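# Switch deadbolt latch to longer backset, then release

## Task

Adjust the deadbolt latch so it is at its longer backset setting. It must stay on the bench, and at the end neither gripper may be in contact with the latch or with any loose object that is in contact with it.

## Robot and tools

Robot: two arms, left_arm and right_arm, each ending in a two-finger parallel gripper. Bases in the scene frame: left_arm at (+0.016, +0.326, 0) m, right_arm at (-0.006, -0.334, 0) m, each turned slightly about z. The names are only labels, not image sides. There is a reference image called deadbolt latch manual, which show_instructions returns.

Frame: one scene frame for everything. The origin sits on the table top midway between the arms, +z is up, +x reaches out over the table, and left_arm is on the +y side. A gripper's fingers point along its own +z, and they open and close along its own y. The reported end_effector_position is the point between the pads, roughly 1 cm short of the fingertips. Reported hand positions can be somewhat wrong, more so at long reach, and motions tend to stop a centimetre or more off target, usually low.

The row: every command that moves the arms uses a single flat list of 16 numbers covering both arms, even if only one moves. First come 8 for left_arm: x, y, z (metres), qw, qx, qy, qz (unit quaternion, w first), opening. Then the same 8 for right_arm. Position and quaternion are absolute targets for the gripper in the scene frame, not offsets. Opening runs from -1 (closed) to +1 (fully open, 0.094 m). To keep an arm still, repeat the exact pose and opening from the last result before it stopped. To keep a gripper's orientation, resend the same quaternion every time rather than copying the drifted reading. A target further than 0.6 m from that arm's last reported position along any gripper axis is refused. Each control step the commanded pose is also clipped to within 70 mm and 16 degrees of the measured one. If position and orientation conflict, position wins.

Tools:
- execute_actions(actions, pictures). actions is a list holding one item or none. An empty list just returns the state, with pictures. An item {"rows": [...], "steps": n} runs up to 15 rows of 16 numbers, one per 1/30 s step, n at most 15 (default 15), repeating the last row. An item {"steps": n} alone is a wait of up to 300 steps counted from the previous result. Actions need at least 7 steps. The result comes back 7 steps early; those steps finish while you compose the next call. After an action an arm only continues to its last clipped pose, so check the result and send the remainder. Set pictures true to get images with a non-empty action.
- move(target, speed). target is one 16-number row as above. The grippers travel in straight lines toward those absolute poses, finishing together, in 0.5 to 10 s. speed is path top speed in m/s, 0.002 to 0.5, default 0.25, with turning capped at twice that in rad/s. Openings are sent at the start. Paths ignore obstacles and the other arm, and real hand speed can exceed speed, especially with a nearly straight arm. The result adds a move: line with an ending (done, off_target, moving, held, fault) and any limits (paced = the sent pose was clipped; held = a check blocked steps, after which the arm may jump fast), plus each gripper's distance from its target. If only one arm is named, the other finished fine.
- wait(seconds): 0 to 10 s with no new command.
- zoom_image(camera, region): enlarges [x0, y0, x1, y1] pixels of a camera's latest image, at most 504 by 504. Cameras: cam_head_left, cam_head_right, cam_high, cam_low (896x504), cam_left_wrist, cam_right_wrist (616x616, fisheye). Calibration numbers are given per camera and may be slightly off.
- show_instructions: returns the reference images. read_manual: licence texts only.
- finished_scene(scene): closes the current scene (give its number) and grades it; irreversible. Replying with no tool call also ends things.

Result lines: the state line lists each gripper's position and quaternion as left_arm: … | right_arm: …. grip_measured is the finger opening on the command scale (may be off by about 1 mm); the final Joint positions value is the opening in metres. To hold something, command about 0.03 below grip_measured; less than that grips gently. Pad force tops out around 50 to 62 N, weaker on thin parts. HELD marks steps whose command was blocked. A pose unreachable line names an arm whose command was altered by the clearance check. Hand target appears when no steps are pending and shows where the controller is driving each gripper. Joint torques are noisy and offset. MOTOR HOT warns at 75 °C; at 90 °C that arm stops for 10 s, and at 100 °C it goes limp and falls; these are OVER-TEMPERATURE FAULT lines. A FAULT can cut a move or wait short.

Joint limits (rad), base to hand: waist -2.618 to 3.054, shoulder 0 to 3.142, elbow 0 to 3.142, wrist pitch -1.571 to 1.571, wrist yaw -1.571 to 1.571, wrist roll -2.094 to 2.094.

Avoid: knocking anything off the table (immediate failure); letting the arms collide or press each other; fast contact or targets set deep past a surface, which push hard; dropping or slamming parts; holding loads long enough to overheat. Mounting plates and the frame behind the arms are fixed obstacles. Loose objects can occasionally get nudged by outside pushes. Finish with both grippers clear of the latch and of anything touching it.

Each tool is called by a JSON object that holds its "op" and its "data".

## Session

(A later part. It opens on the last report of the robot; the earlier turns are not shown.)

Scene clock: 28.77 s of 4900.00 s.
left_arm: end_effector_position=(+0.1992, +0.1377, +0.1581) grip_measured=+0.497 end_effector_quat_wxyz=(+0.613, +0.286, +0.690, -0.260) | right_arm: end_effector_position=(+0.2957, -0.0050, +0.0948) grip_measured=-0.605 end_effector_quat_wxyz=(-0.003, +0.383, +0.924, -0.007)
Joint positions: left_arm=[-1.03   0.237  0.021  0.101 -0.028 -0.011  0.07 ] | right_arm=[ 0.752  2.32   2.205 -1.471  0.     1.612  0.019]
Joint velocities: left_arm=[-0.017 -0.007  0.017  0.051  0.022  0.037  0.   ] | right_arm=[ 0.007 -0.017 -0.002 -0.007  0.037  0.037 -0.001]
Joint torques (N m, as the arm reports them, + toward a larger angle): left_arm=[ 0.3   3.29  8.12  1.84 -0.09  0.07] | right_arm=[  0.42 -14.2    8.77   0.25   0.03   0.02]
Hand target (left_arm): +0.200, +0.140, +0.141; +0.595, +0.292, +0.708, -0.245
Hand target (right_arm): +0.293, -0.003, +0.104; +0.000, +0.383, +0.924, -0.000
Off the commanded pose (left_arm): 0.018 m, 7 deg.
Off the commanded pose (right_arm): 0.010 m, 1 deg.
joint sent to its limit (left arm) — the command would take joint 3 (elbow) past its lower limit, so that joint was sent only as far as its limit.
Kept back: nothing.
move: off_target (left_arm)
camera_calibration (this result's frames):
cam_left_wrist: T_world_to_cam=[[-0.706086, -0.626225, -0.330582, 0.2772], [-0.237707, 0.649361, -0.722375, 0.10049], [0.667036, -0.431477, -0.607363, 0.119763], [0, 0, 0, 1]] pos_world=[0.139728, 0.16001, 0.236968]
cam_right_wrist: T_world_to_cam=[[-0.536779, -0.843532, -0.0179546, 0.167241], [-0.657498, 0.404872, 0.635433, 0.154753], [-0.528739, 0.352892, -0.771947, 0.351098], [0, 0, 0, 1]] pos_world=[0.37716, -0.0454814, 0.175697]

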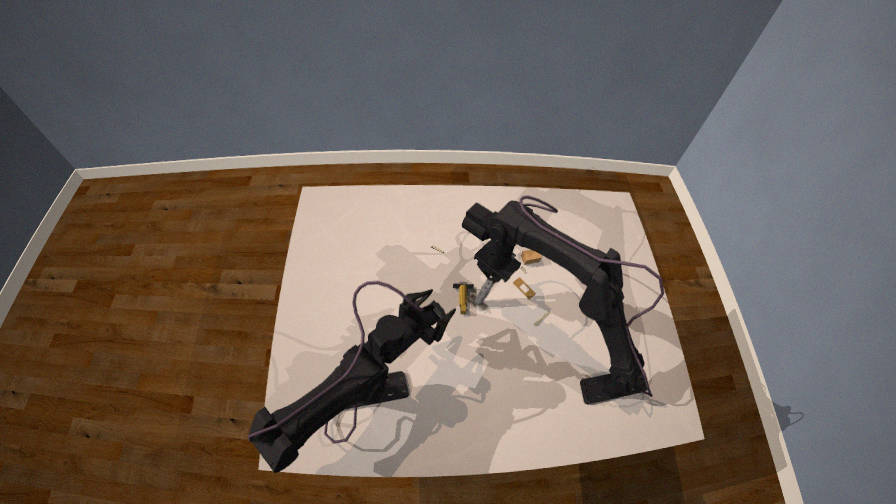

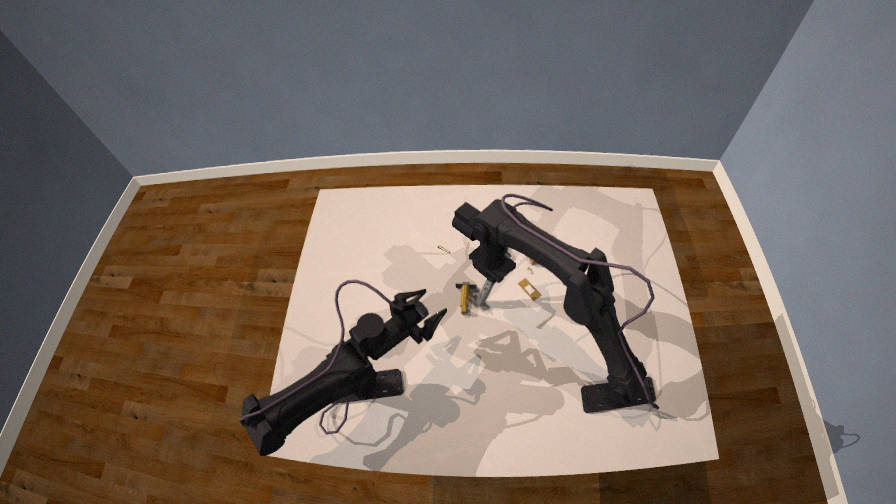

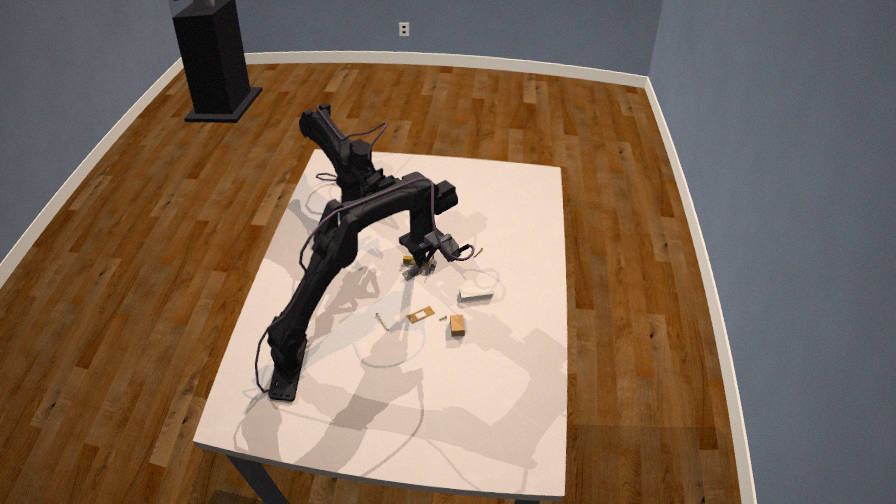

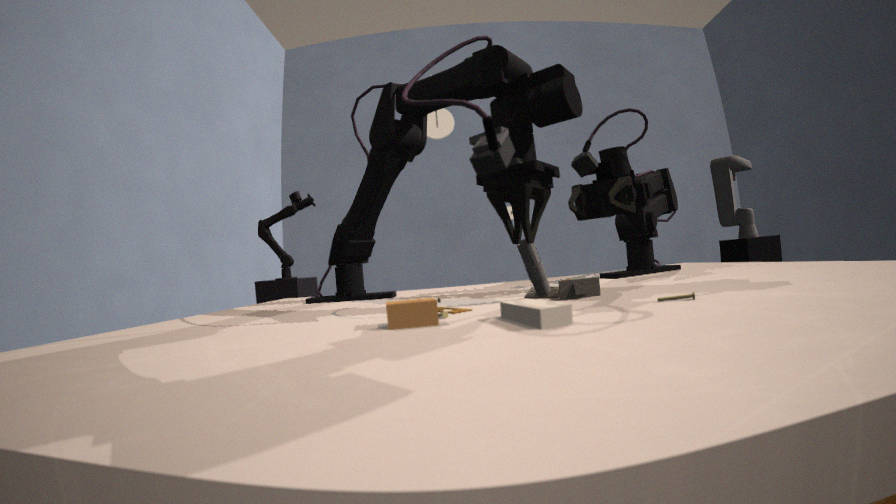

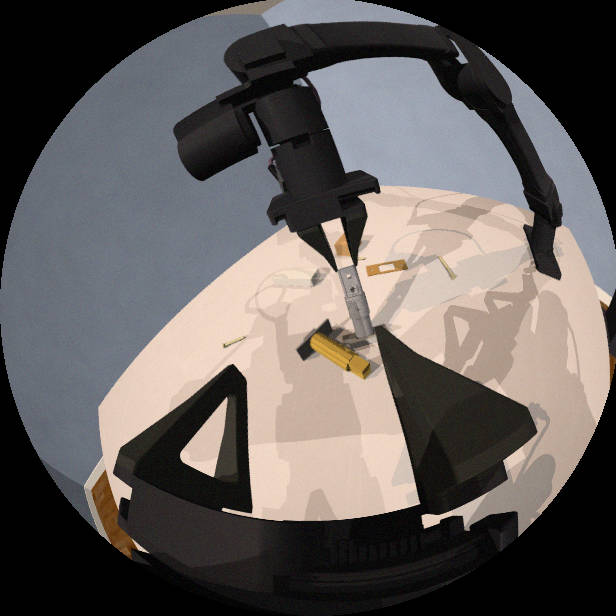

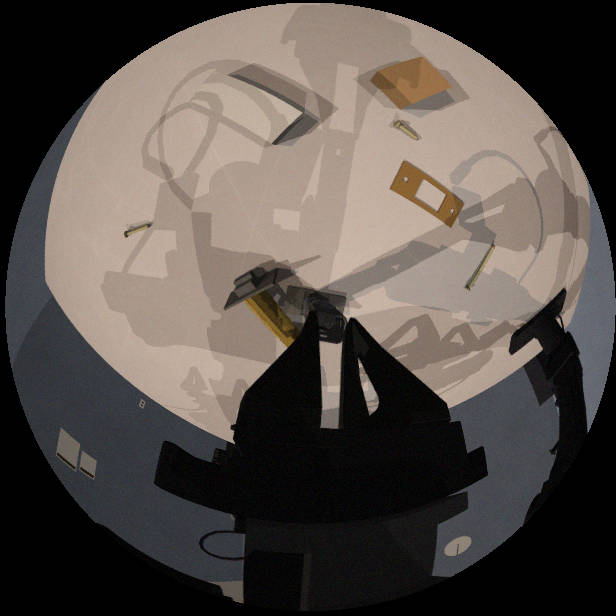

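{"op": "execute_actions", "data": {"actions": [{"rows": [[0.2,0.14,0.14,0.6533,0.2706,0.6533,-0.2706,0.5, 0.293,-0.003,0.104,0,0.3827,0.9239,0,-0.3]], "steps": 15}]}}

{"op": "execute_actions", "data": {"actions": [{"steps": 20}], "pictures": true}}

Scene clock: 29.27 s of 4900.00 s.
left_arm: end_effector_position=(+0.1992, +0.1377, +0.1581) grip_measured=+0.497 end_effector_quat_wxyz=(+0.613, +0.286, +0.690, -0.260) | right_arm: end_effector_position=(+0.2957, -0.0050, +0.0948) grip_measured=-0.302 end_effector_quat_wxyz=(-0.003, +0.383, +0.924, -0.007)
Joint positions: left_arm=[-1.03   0.237  0.021  0.101 -0.028 -0.011  0.07 ] | right_arm=[ 0.752  2.32   2.205 -1.471  0.     1.613  0.033]
Joint velocities: left_arm=[ 0.007 -0.007  0.012  0.066 -0.051  0.007 -0.   ] | right_arm=[-0.007 -0.017 -0.017  0.022  0.007  0.066 -0.001]
Joint torques (N m, as the arm reports them, + toward a larger angle): left_arm=[ 0.29  3.3   8.14  1.85 -0.09  0.08] | right_arm=[  0.49 -14.37   8.32   0.29   0.01   0.02]
joint sent to its limit (left arm) — the command would take joint 3 (elbow) past its lower limit, so that joint was sent only as far as its limit.
Steps of this call (steps 1 to 7: nothing new was sent; steps 8 to 15: the first 8 steps of this action). Readings (end_effector_position):
8: left_arm (+0.1992, +0.1377, +0.1581) | right_arm (+0.2957, -0.0050, +0.0948)
9: left_arm (+0.1992, +0.1377, +0.1581) | right_arm (+0.2957, -0.0050, +0.0948)
11: left_arm (+0.1992, +0.1377, +0.1581) | right_arm (+0.2957, -0.0050, +0.0948)
15: the state above

Scene clock: 29.93 s of 4900.00 s.
left_arm: end_effector_position=(+0.1992, +0.1377, +0.1581) grip_measured=+0.497 end_effector_quat_wxyz=(+0.613, +0.286, +0.690, -0.260) | right_arm: end_effector_position=(+0.2957, -0.0050, +0.0948) grip_measured=-0.302 end_effector_quat_wxyz=(-0.003, +0.383, +0.924, -0.007)
Joint positions: left_arm=[-1.03   0.237  0.021  0.101 -0.028 -0.011  0.07 ] | right_arm=[ 0.752  2.32   2.205 -1.471  0.     1.613  0.033]
Joint velocities: left_arm=[-0.012 -0.012 -0.002  0.051 -0.037 -0.066 -0.   ] | right_arm=[-0.002 -0.007 -0.017  0.051  0.007 -0.081  0.   ]
Joint torques (N m, as the arm reports them, + toward a larger angle): left_arm=[ 0.32  3.34  8.19  1.85 -0.09  0.07] | right_arm=[  0.54 -14.28   8.4    0.3    0.01   0.02]
Hand target (left_arm): +0.200, +0.140, +0.141; +0.595, +0.292, +0.708, -0.245
Hand target (right_arm): +0.293, -0.003, +0.104; +0.000, +0.383, +0.924, -0.000
Off the commanded pose (left_arm): 0.018 m, 7 deg.
Off the commanded pose (right_arm): 0.010 m, 1 deg.
joint sent to its limit (left arm) — the command would take joint 3 (elbow) past its lower limit, so that joint was sent only as far as its limit.
Kept back: nothing.
Steps of this call (steps 1 to 7: the last 7 steps of your previous action; steps 8 to 20: nothing new was sent). Readings (end_effector_position):
1: left_arm (+0.1992, +0.1377, +0.1581) | right_arm (+0.2957, -0.0050, +0.0948)
2: left_arm (+0.1992, +0.1377, +0.1581) | right_arm (+0.2957, -0.0050, +0.0948)
4: left_arm (+0.1992, +0.1377, +0.1581) | right_arm (+0.2957, -0.0050, +0.0948)
8: left_arm (+0.1992, +0.1377, +0.1581) | right_arm (+0.2957, -0.0050, +0.0948)
20: the state above
camera_calibration (this result's frames):
cam_left_wrist: T_world_to_cam=[[-0.706086, -0.626225, -0.330582, 0.2772], [-0.237707, 0.649361, -0.722375, 0.10049], [0.667036, -0.431477, -0.607363, 0.119763], [0, 0, 0, 1]] pos_world=[0.139728, 0.16001, 0.236968]
cam_right_wrist: T_world_to_cam=[[-0.537422, -0.843122, -0.0179527, 0.167433], [-0.657195, 0.405378, 0.635424, 0.154666], [-0.528462, 0.353289, -0.771955, 0.351019], [0, 0, 0, 1]] pos_world=[0.377129, -0.0455429, 0.175698]

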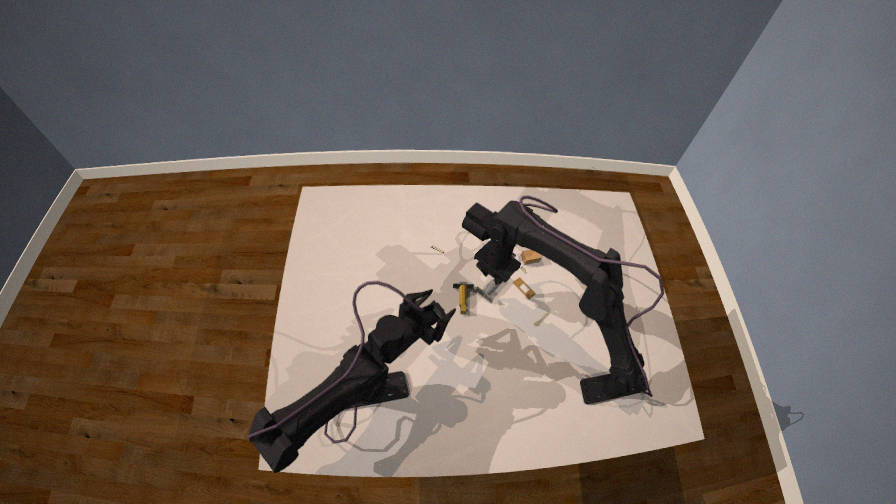

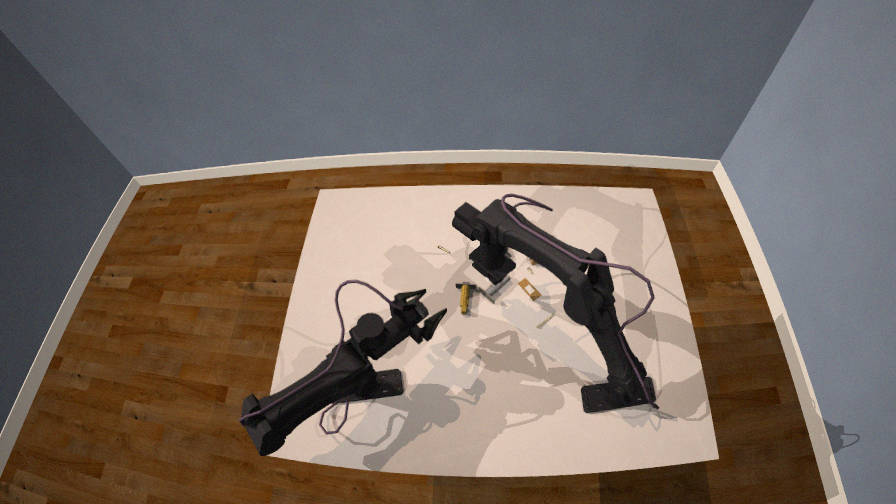

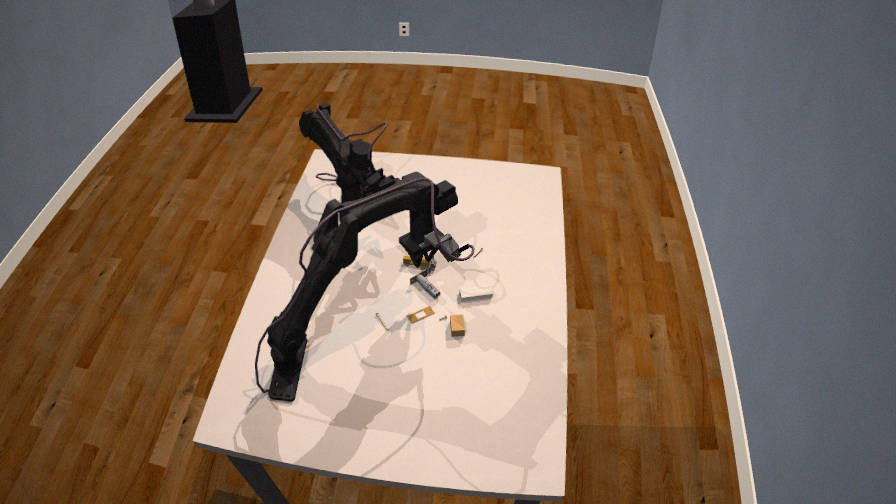

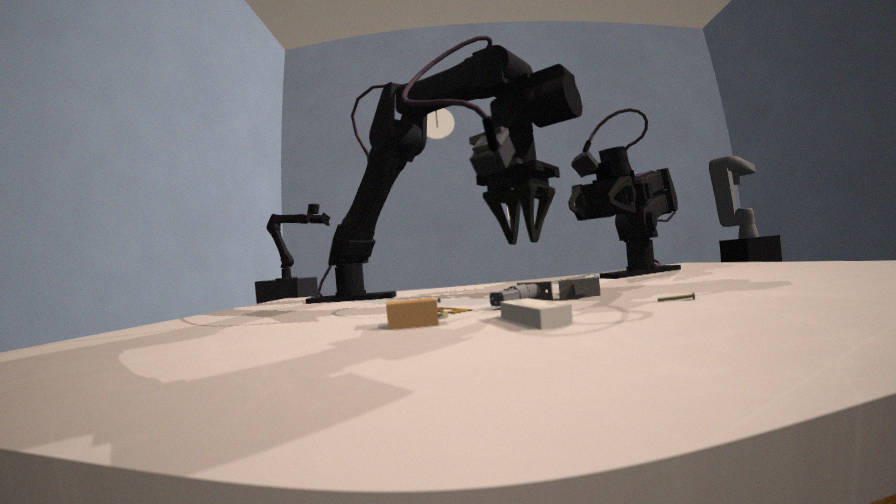

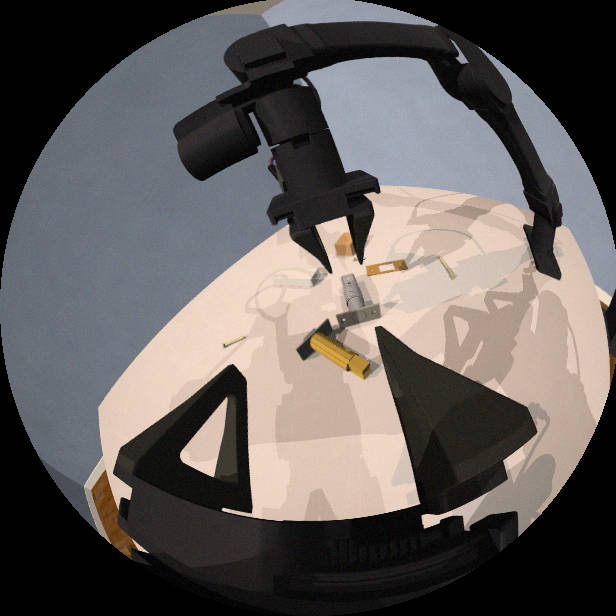

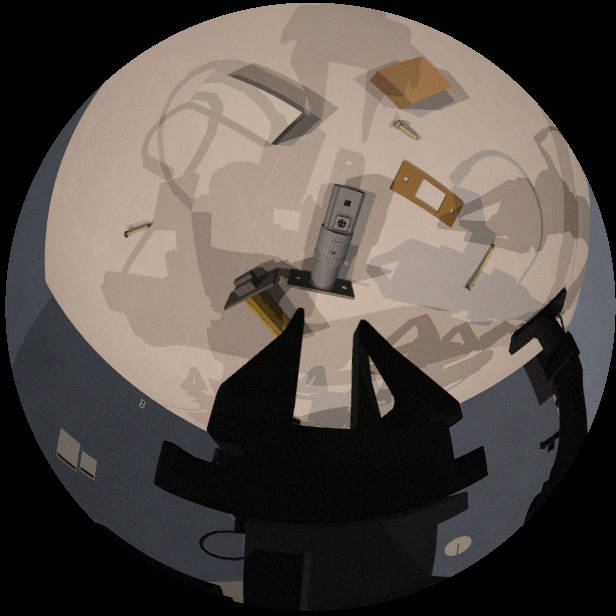

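{"op": "move", "data": {"target": [0.2,0.14,0.14,0.6533,0.2706,0.6533,-0.2706,0.5, 0.323,-0.033,0.06,0,0.3827,0.9239,0,0.1], "speed": 0.15}}

{"op": "move", "data": {"target": [0.2,0.14,0.14,0.6533,0.2706,0.6533,-0.2706,0.5, 0.323,-0.033,0.014,0,0.3827,0.9239,0,0.1], "speed": 0.08}}

Scene clock: 31.43 s of 4900.00 s.
left_arm: end_effector_position=(+0.1992, +0.1377, +0.1581) grip_measured=+0.497 end_effector_quat_wxyz=(+0.612, +0.286, +0.690, -0.260) | right_arm: end_effector_position=(+0.3242, -0.0322, +0.0571) grip_measured=+0.098 end_effector_quat_wxyz=(-0.002, +0.386, +0.922, -0.002)
Joint positions: left_arm=[-1.03   0.237  0.021  0.101 -0.028 -0.011  0.07 ] | right_arm=[ 0.663  2.304  2.028 -1.3   -0.002  1.529  0.052]
Joint velocities: left_arm=[ 0.012  0.002 -0.002  0.037 -0.037 -0.051  0.   ] | right_arm=[ 0.002 -0.002 -0.007 -0.037 -0.037 -0.051 -0.001]
Joint torques (N m, as the arm reports them, + toward a larger angle): left_arm=[ 0.3   3.33  8.19  1.85 -0.1   0.07] | right_arm=[  0.23 -14.35   6.24   0.52   0.02  -0.08]
Hand target (left_arm): +0.200, +0.140, +0.141; +0.595, +0.292, +0.708, -0.245
Hand target (right_arm): +0.322, -0.033, +0.060; -0.000, +0.383, +0.924, +0.001
Off the commanded pose (left_arm): 0.018 m, 7 deg.
Off the commanded pose (right_arm): 0.003 m, 1 deg.
joint sent to its limit (left arm) — the command would take joint 3 (elbow) past its lower limit, so that joint was sent only as far as its limit.
Kept back: nothing.
move: off_target (left_arm)
camera_calibration (this result's frames):
cam_left_wrist: T_world_to_cam=[[-0.706172, -0.626133, -0.330574, 0.277172], [-0.237895, 0.649563, -0.722132, 0.100386], [0.666879, -0.431308, -0.607657, 0.119768], [0, 0, 0, 1]] pos_world=[0.139741, 0.159996, 0.236896]
cam_right_wrist: T_world_to_cam=[[-0.542492, -0.839603, -0.0277437, 0.161418], [-0.657293, 0.403667, 0.636411, 0.208284], [-0.523133, 0.363484, -0.770851, 0.345125], [0, 0, 0, 1]] pos_world=[0.405018, -0.0739971, 0.137964]

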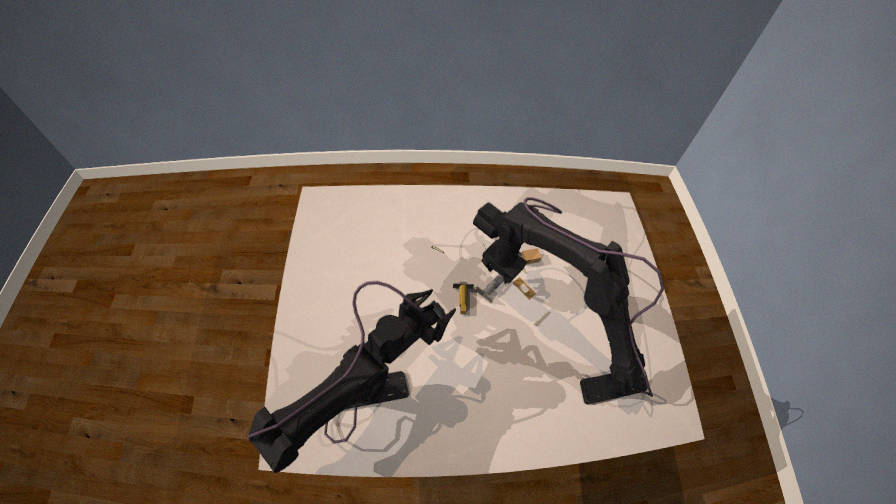

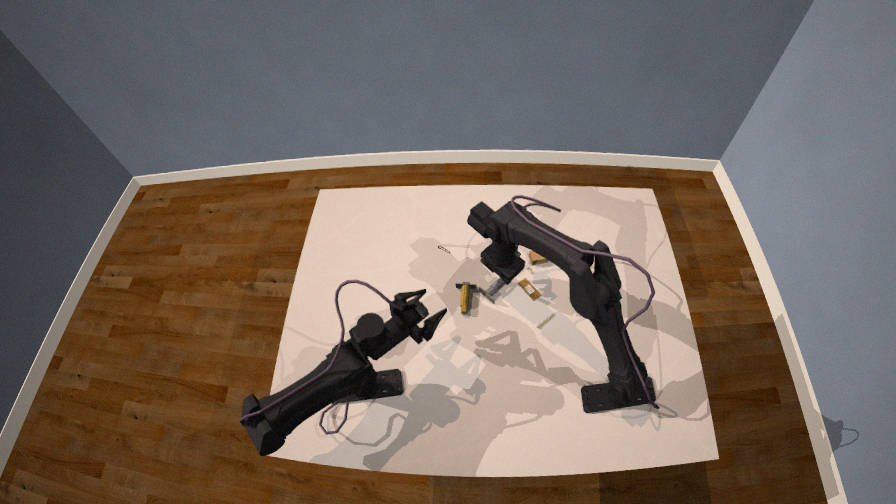

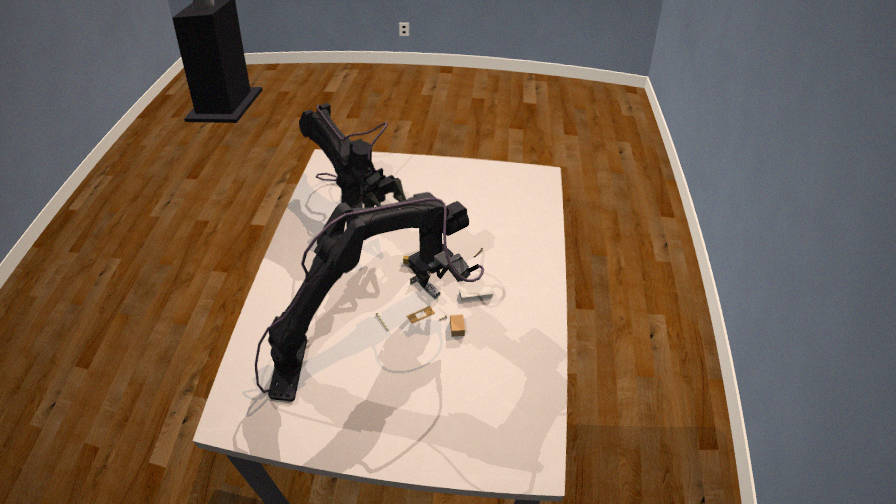

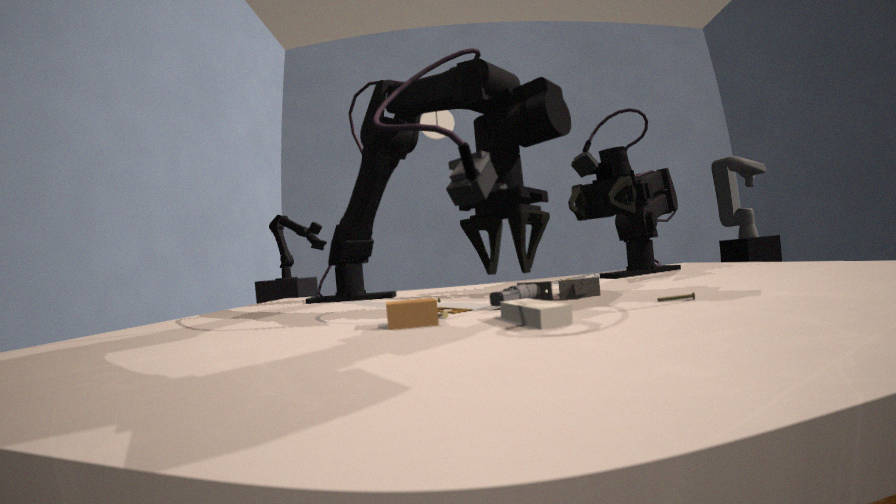

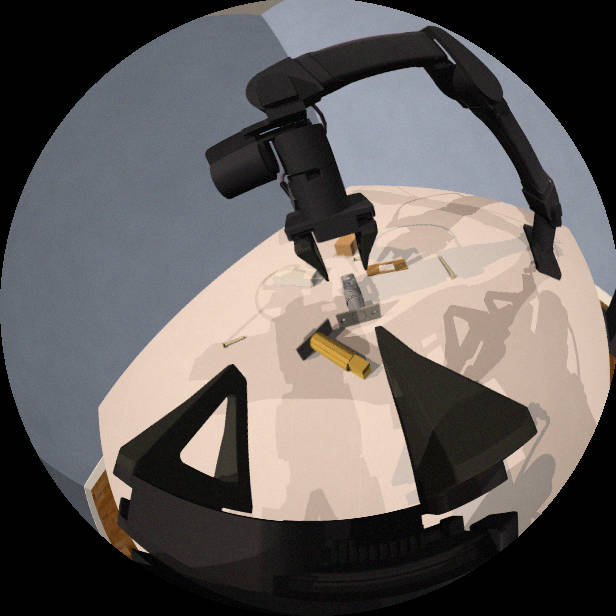

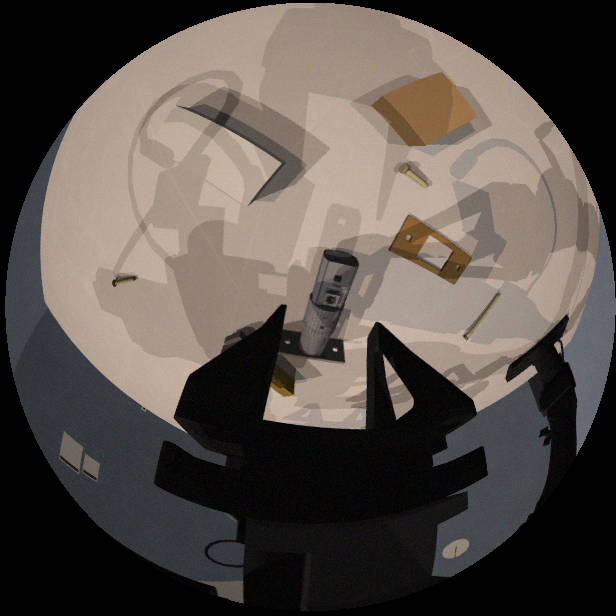

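Scene clock: 32.63 s of 4900.00 s.
left_arm: end_effector_position=(+0.1992, +0.1377, +0.1581) grip_measured=+0.497 end_effector_quat_wxyz=(+0.613, +0.286, +0.690, -0.260) | right_arm: end_effector_position=(+0.3260, -0.0306, +0.0227) grip_measured=+0.098 end_effector_quat_wxyz=(+0.003, +0.386, +0.923, +0.009)
Joint positions: left_arm=[-1.03   0.237  0.021  0.101 -0.028 -0.011  0.07 ] | right_arm=[ 0.663  2.304  1.89  -1.139 -0.002  1.529  0.052]
Joint velocities: left_arm=[-0.002  0.007 -0.012 -0.007 -0.037  0.007 -0.001] | right_arm=[-0.012  0.012 -0.012 -0.022  0.066  0.037  0.   ]
Joint torques (N m, as the arm reports them, + toward a larger angle): left_arm=[ 0.34  3.31  8.19  1.86 -0.08  0.07] | right_arm=[  0.05 -12.1    6.23   0.54   0.04  -0.07]
Hand target (left_arm): +0.200, +0.140, +0.141; +0.595, +0.292, +0.708, -0.245
Hand target (right_arm): +0.323, -0.033, +0.014; -0.000, +0.383, +0.924, -0.000
Off the commanded pose (left_arm): 0.018 m, 7 deg.
Off the commanded pose (right_arm): 0.010 m, 1 deg.
joint sent to its limit (left arm) — the command would take joint 3 (elbow) past its lower limit, so that joint was sent only as far as its limit.
Kept back: nothing.
move: off_target (left_arm)
camera_calibration (this result's frames):
cam_left_wrist: T_world_to_cam=[[-0.706086, -0.626225, -0.330582, 0.2772], [-0.237707, 0.649361, -0.722375, 0.10049], [0.667036, -0.431477, -0.607363, 0.119763], [0, 0, 0, 1]] pos_world=[0.139728, 0.16001, 0.236968]
cam_right_wrist: T_world_to_cam=[[-0.541136, -0.839368, -0.051311, 0.162924], [-0.669063, 0.392772, 0.63094, 0.234327], [-0.509437, 0.375754, -0.774133, 0.31495], [0, 0, 0, 1]] pos_world=[0.40539, -0.0736273, 0.104327]

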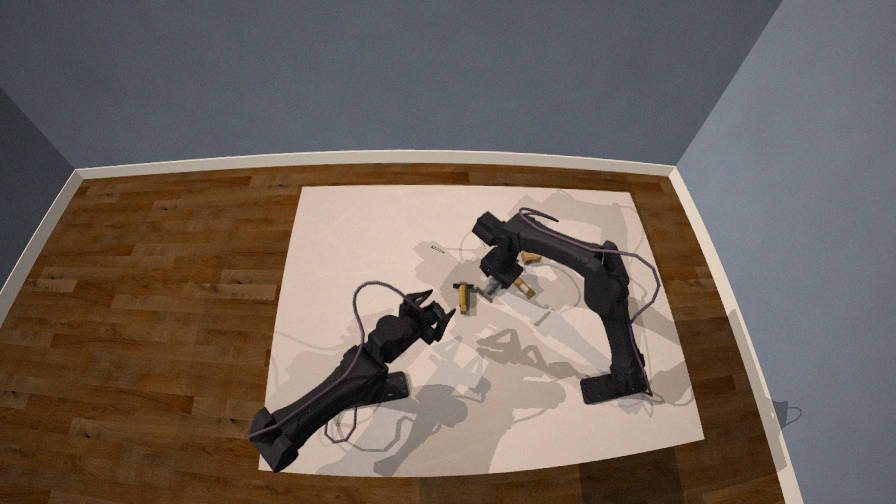

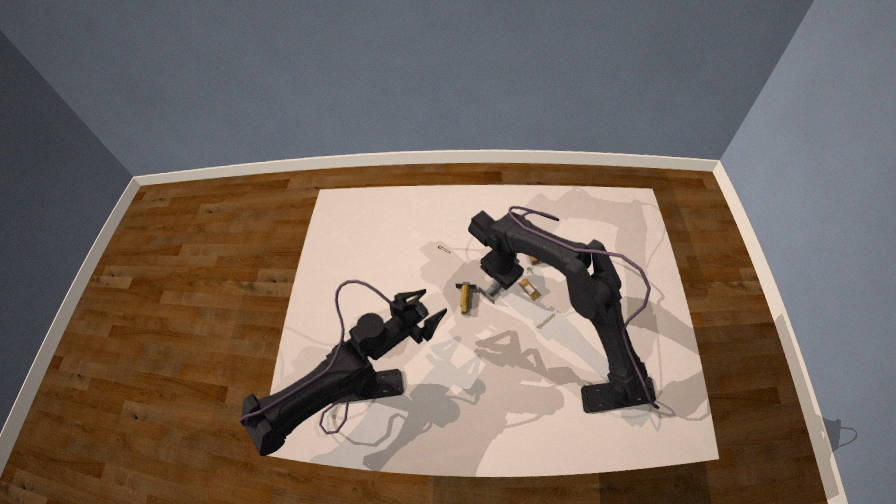

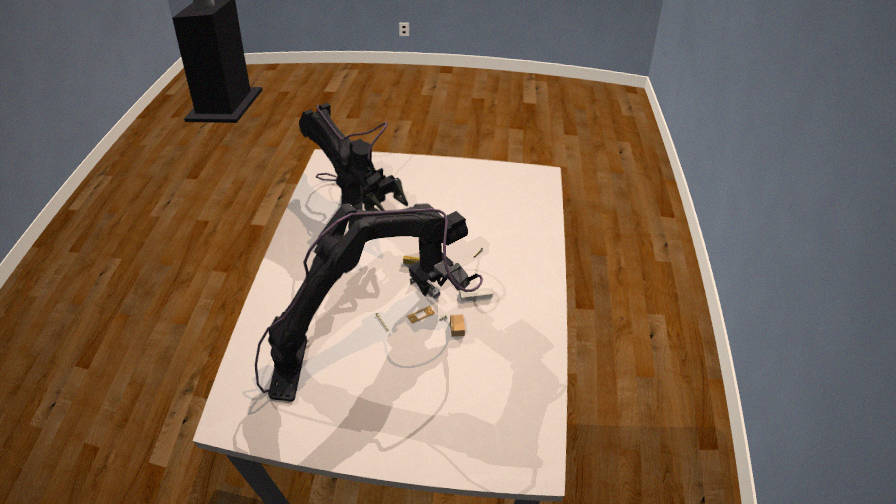

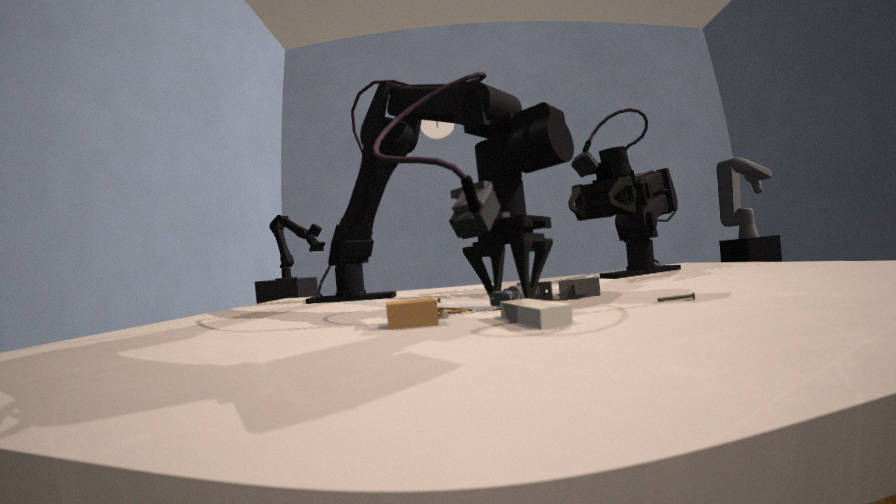

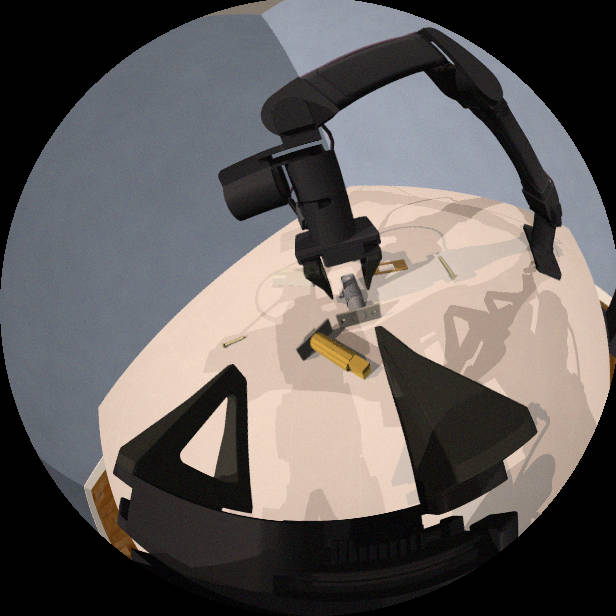

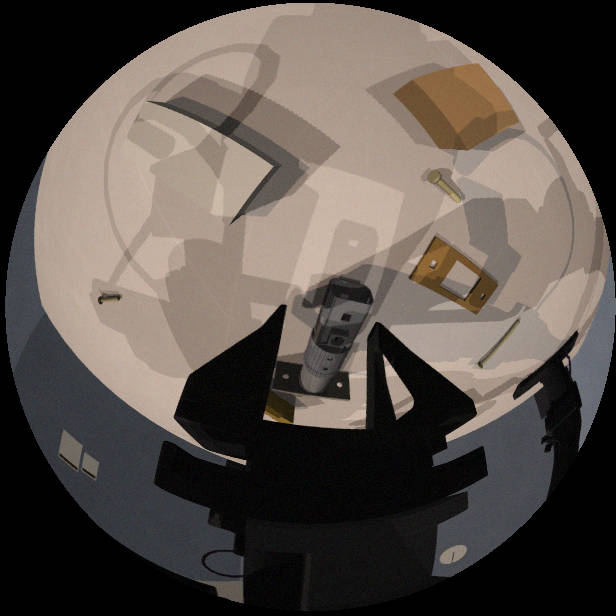

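Better depth now. Close and lift.

{"op": "execute_actions", "data": {"actions": [{"rows": [[0.2,0.14,0.14,0.6533,0.2706,0.6533,-0.2706,0.5, 0.323,-0.033,0.014,0,0.3827,0.9239,0,-0.65]], "steps": 15}]}}

{"op": "move", "data": {"target": [0.2,0.14,0.14,0.6533,0.2706,0.6533,-0.2706,0.5, 0.33,-0.04,0.12,0,0.3827,0.9239,0,-0.65], "speed": 0.12}}

Scene clock: 33.10 s of 4900.00 s.
left_arm: end_effector_position=(+0.1992, +0.1377, +0.1581) grip_measured=+0.497 end_effector_quat_wxyz=(+0.613, +0.286, +0.690, -0.260) | right_arm: end_effector_position=(+0.3266, -0.0300, +0.0228) grip_measured=-0.531 end_effector_quat_wxyz=(+0.003, +0.385, +0.923, +0.010)
Joint positions: left_arm=[-1.03   0.237  0.021  0.101 -0.028 -0.011  0.07 ] | right_arm=[ 0.663  2.304  1.89  -1.135 -0.003  1.528  0.022]
Joint velocities: left_arm=[-0.002 -0.002 -0.022 -0.051 -0.051 -0.066  0.002] | right_arm=[ 0.007 -0.007  0.002 -0.007 -0.051  0.007 -0.   ]
Joint torques (N m, as the arm reports them, + toward a larger angle): left_arm=[ 0.31  3.33  8.2   1.87 -0.09  0.07] | right_arm=[  0.15 -12.05   6.3    0.57   0.07  -0.05]
joint sent to its limit (left arm) — the command would take joint 3 (elbow) past its lower limit, so that joint was sent only as far as its limit.
Steps of this call (steps 1 to 6: nothing new was sent; steps 7 to 14: the first 8 steps of this action). Readings (end_effector_position):
7: left_arm (+0.1992, +0.1377, +0.1581) | right_arm (+0.3263, -0.0303, +0.0227)
8: left_arm (+0.1992, +0.1377, +0.1581) | right_arm (+0.3263, -0.0303, +0.0227)
10: left_arm (+0.1992, +0.1377, +0.1581) | right_arm (+0.3265, -0.0300, +0.0228)
14: the state above

Scene clock: 34.87 s of 4900.00 s.
left_arm: end_effector_position=(+0.1992, +0.1377, +0.1581) grip_measured=+0.497 end_effector_quat_wxyz=(+0.612, +0.286, +0.690, -0.260) | right_arm: end_effector_position=(+0.3262, -0.0388, +0.1127) grip_measured=-0.531 end_effector_quat_wxyz=(-0.004, +0.383, +0.924, -0.005)
Joint positions: left_arm=[-1.03   0.237  0.021  0.101 -0.028 -0.011  0.07 ] | right_arm=[ 0.649  2.323  2.281 -1.542 -0.003  1.507  0.022]
Joint velocities: left_arm=[-0.007 -0.002 -0.002  0.051 -0.007 -0.007 -0.002] | right_arm=[-0.012 -0.007 -0.027 -0.066 -0.051 -0.022  0.   ]
Joint torques (N m, as the arm reports them, + toward a larger angle): left_arm=[ 0.3   3.35  8.15  1.87 -0.09  0.08] | right_arm=[ -0.49 -12.87  10.56   0.23   0.04  -0.06]
Hand target (left_arm): +0.200, +0.140, +0.141; +0.595, +0.292, +0.708, -0.245
Hand target (right_arm): +0.330, -0.040, +0.120; +0.000, +0.383, +0.924, +0.000
Off your previous action's commanded pose (left_arm): 0.018 m, 7 deg at its last step (step 7 of this call).
Off your previous action's commanded pose (right_arm): 0.010 m, 1 deg at its last step (step 7 of this call).
Off the commanded pose (left_arm): 0.018 m, 7 deg.
Off the commanded pose (right_arm): 0.008 m, 1 deg.
joint sent to its limit (left arm) — the command would take joint 3 (elbow) past its lower limit, so that joint was sent only as far as its limit.
Kept back: nothing.
move: off_target (left_arm)
camera_calibration (this result's frames):
cam_left_wrist: T_world_to_cam=[[-0.706172, -0.626133, -0.330574, 0.277172], [-0.237895, 0.649563, -0.722132, 0.100386], [0.666879, -0.431308, -0.607657, 0.119768], [0, 0, 0, 1]] pos_world=[0.139741, 0.159996, 0.236896]
cam_right_wrist: T_world_to_cam=[[-0.535892, -0.844026, -0.0209812, 0.15541], [-0.656844, 0.401175, 0.638446, 0.176423], [-0.530448, 0.35592, -0.76938, 0.393279], [0, 0, 0, 1]] pos_world=[0.40778, -0.0795829, 0.193205]

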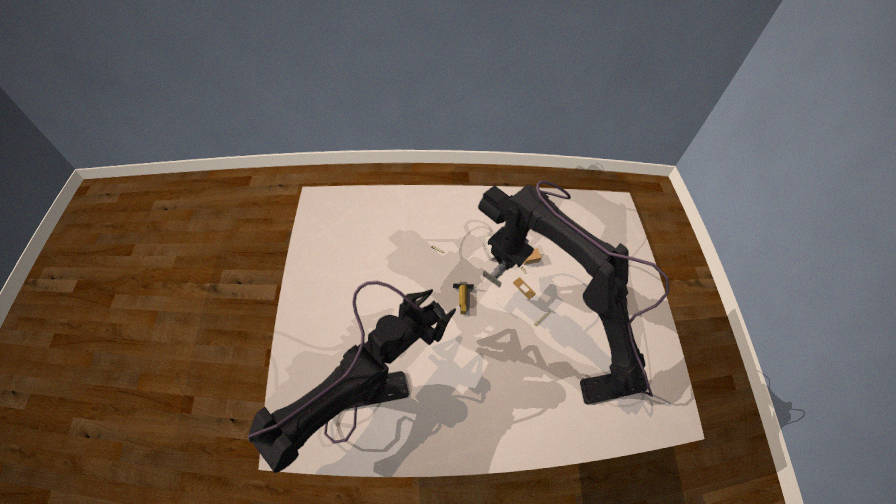

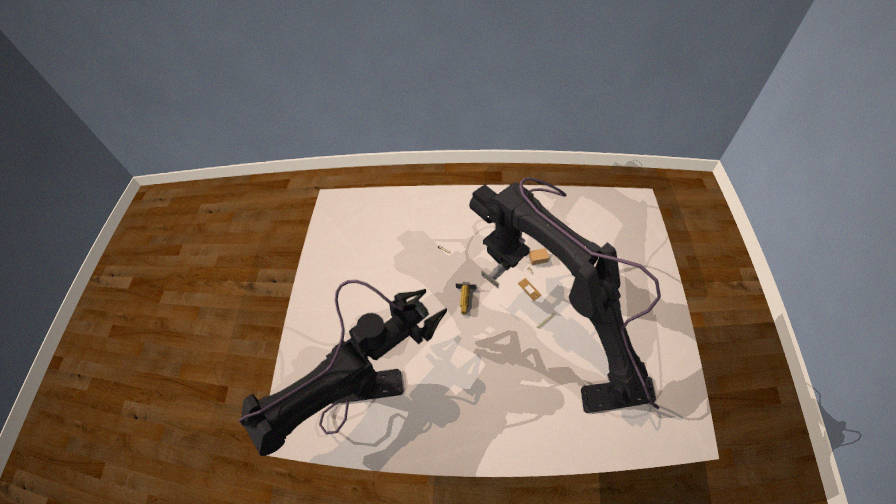

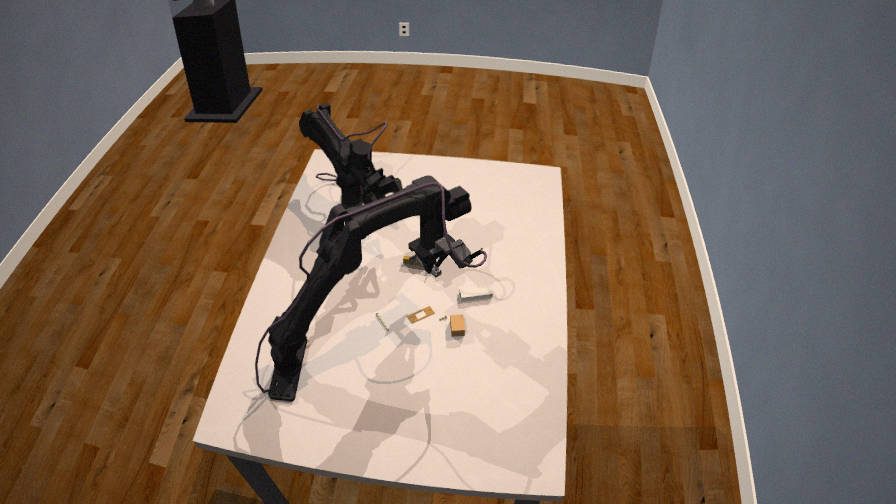

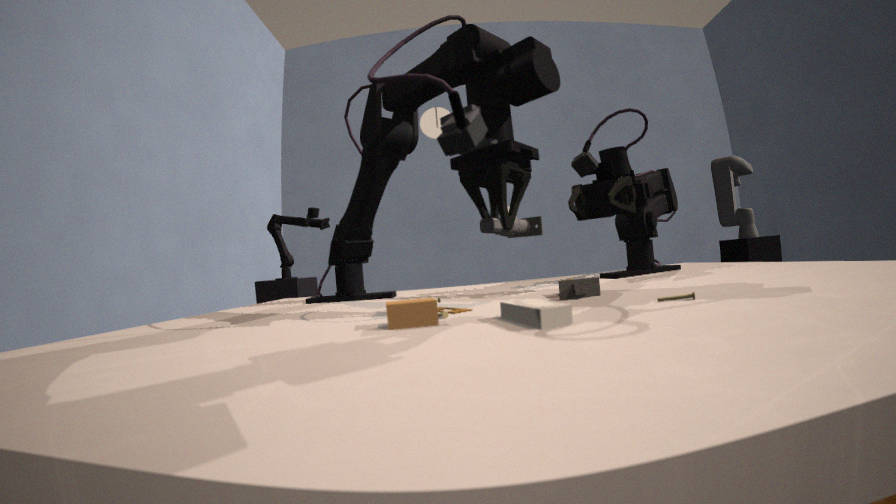

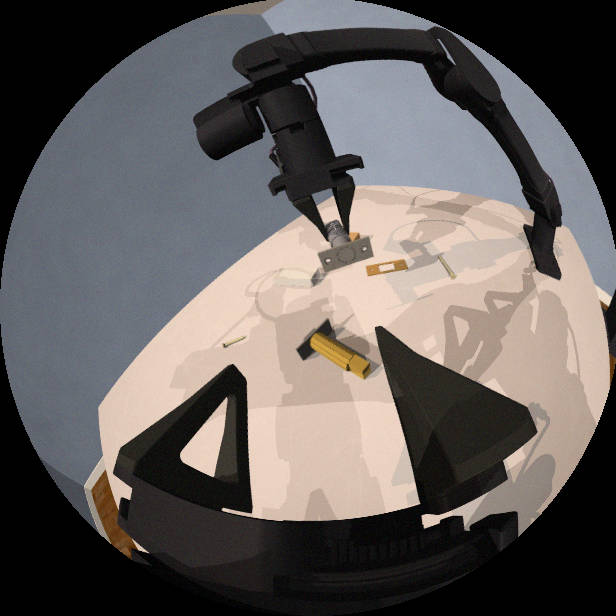

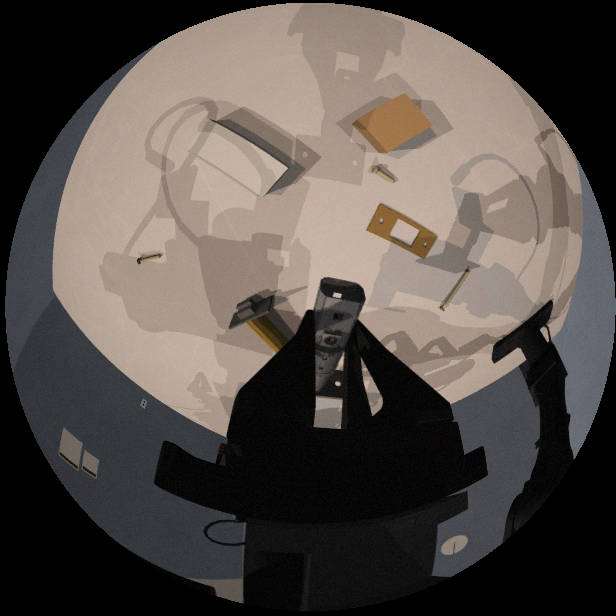

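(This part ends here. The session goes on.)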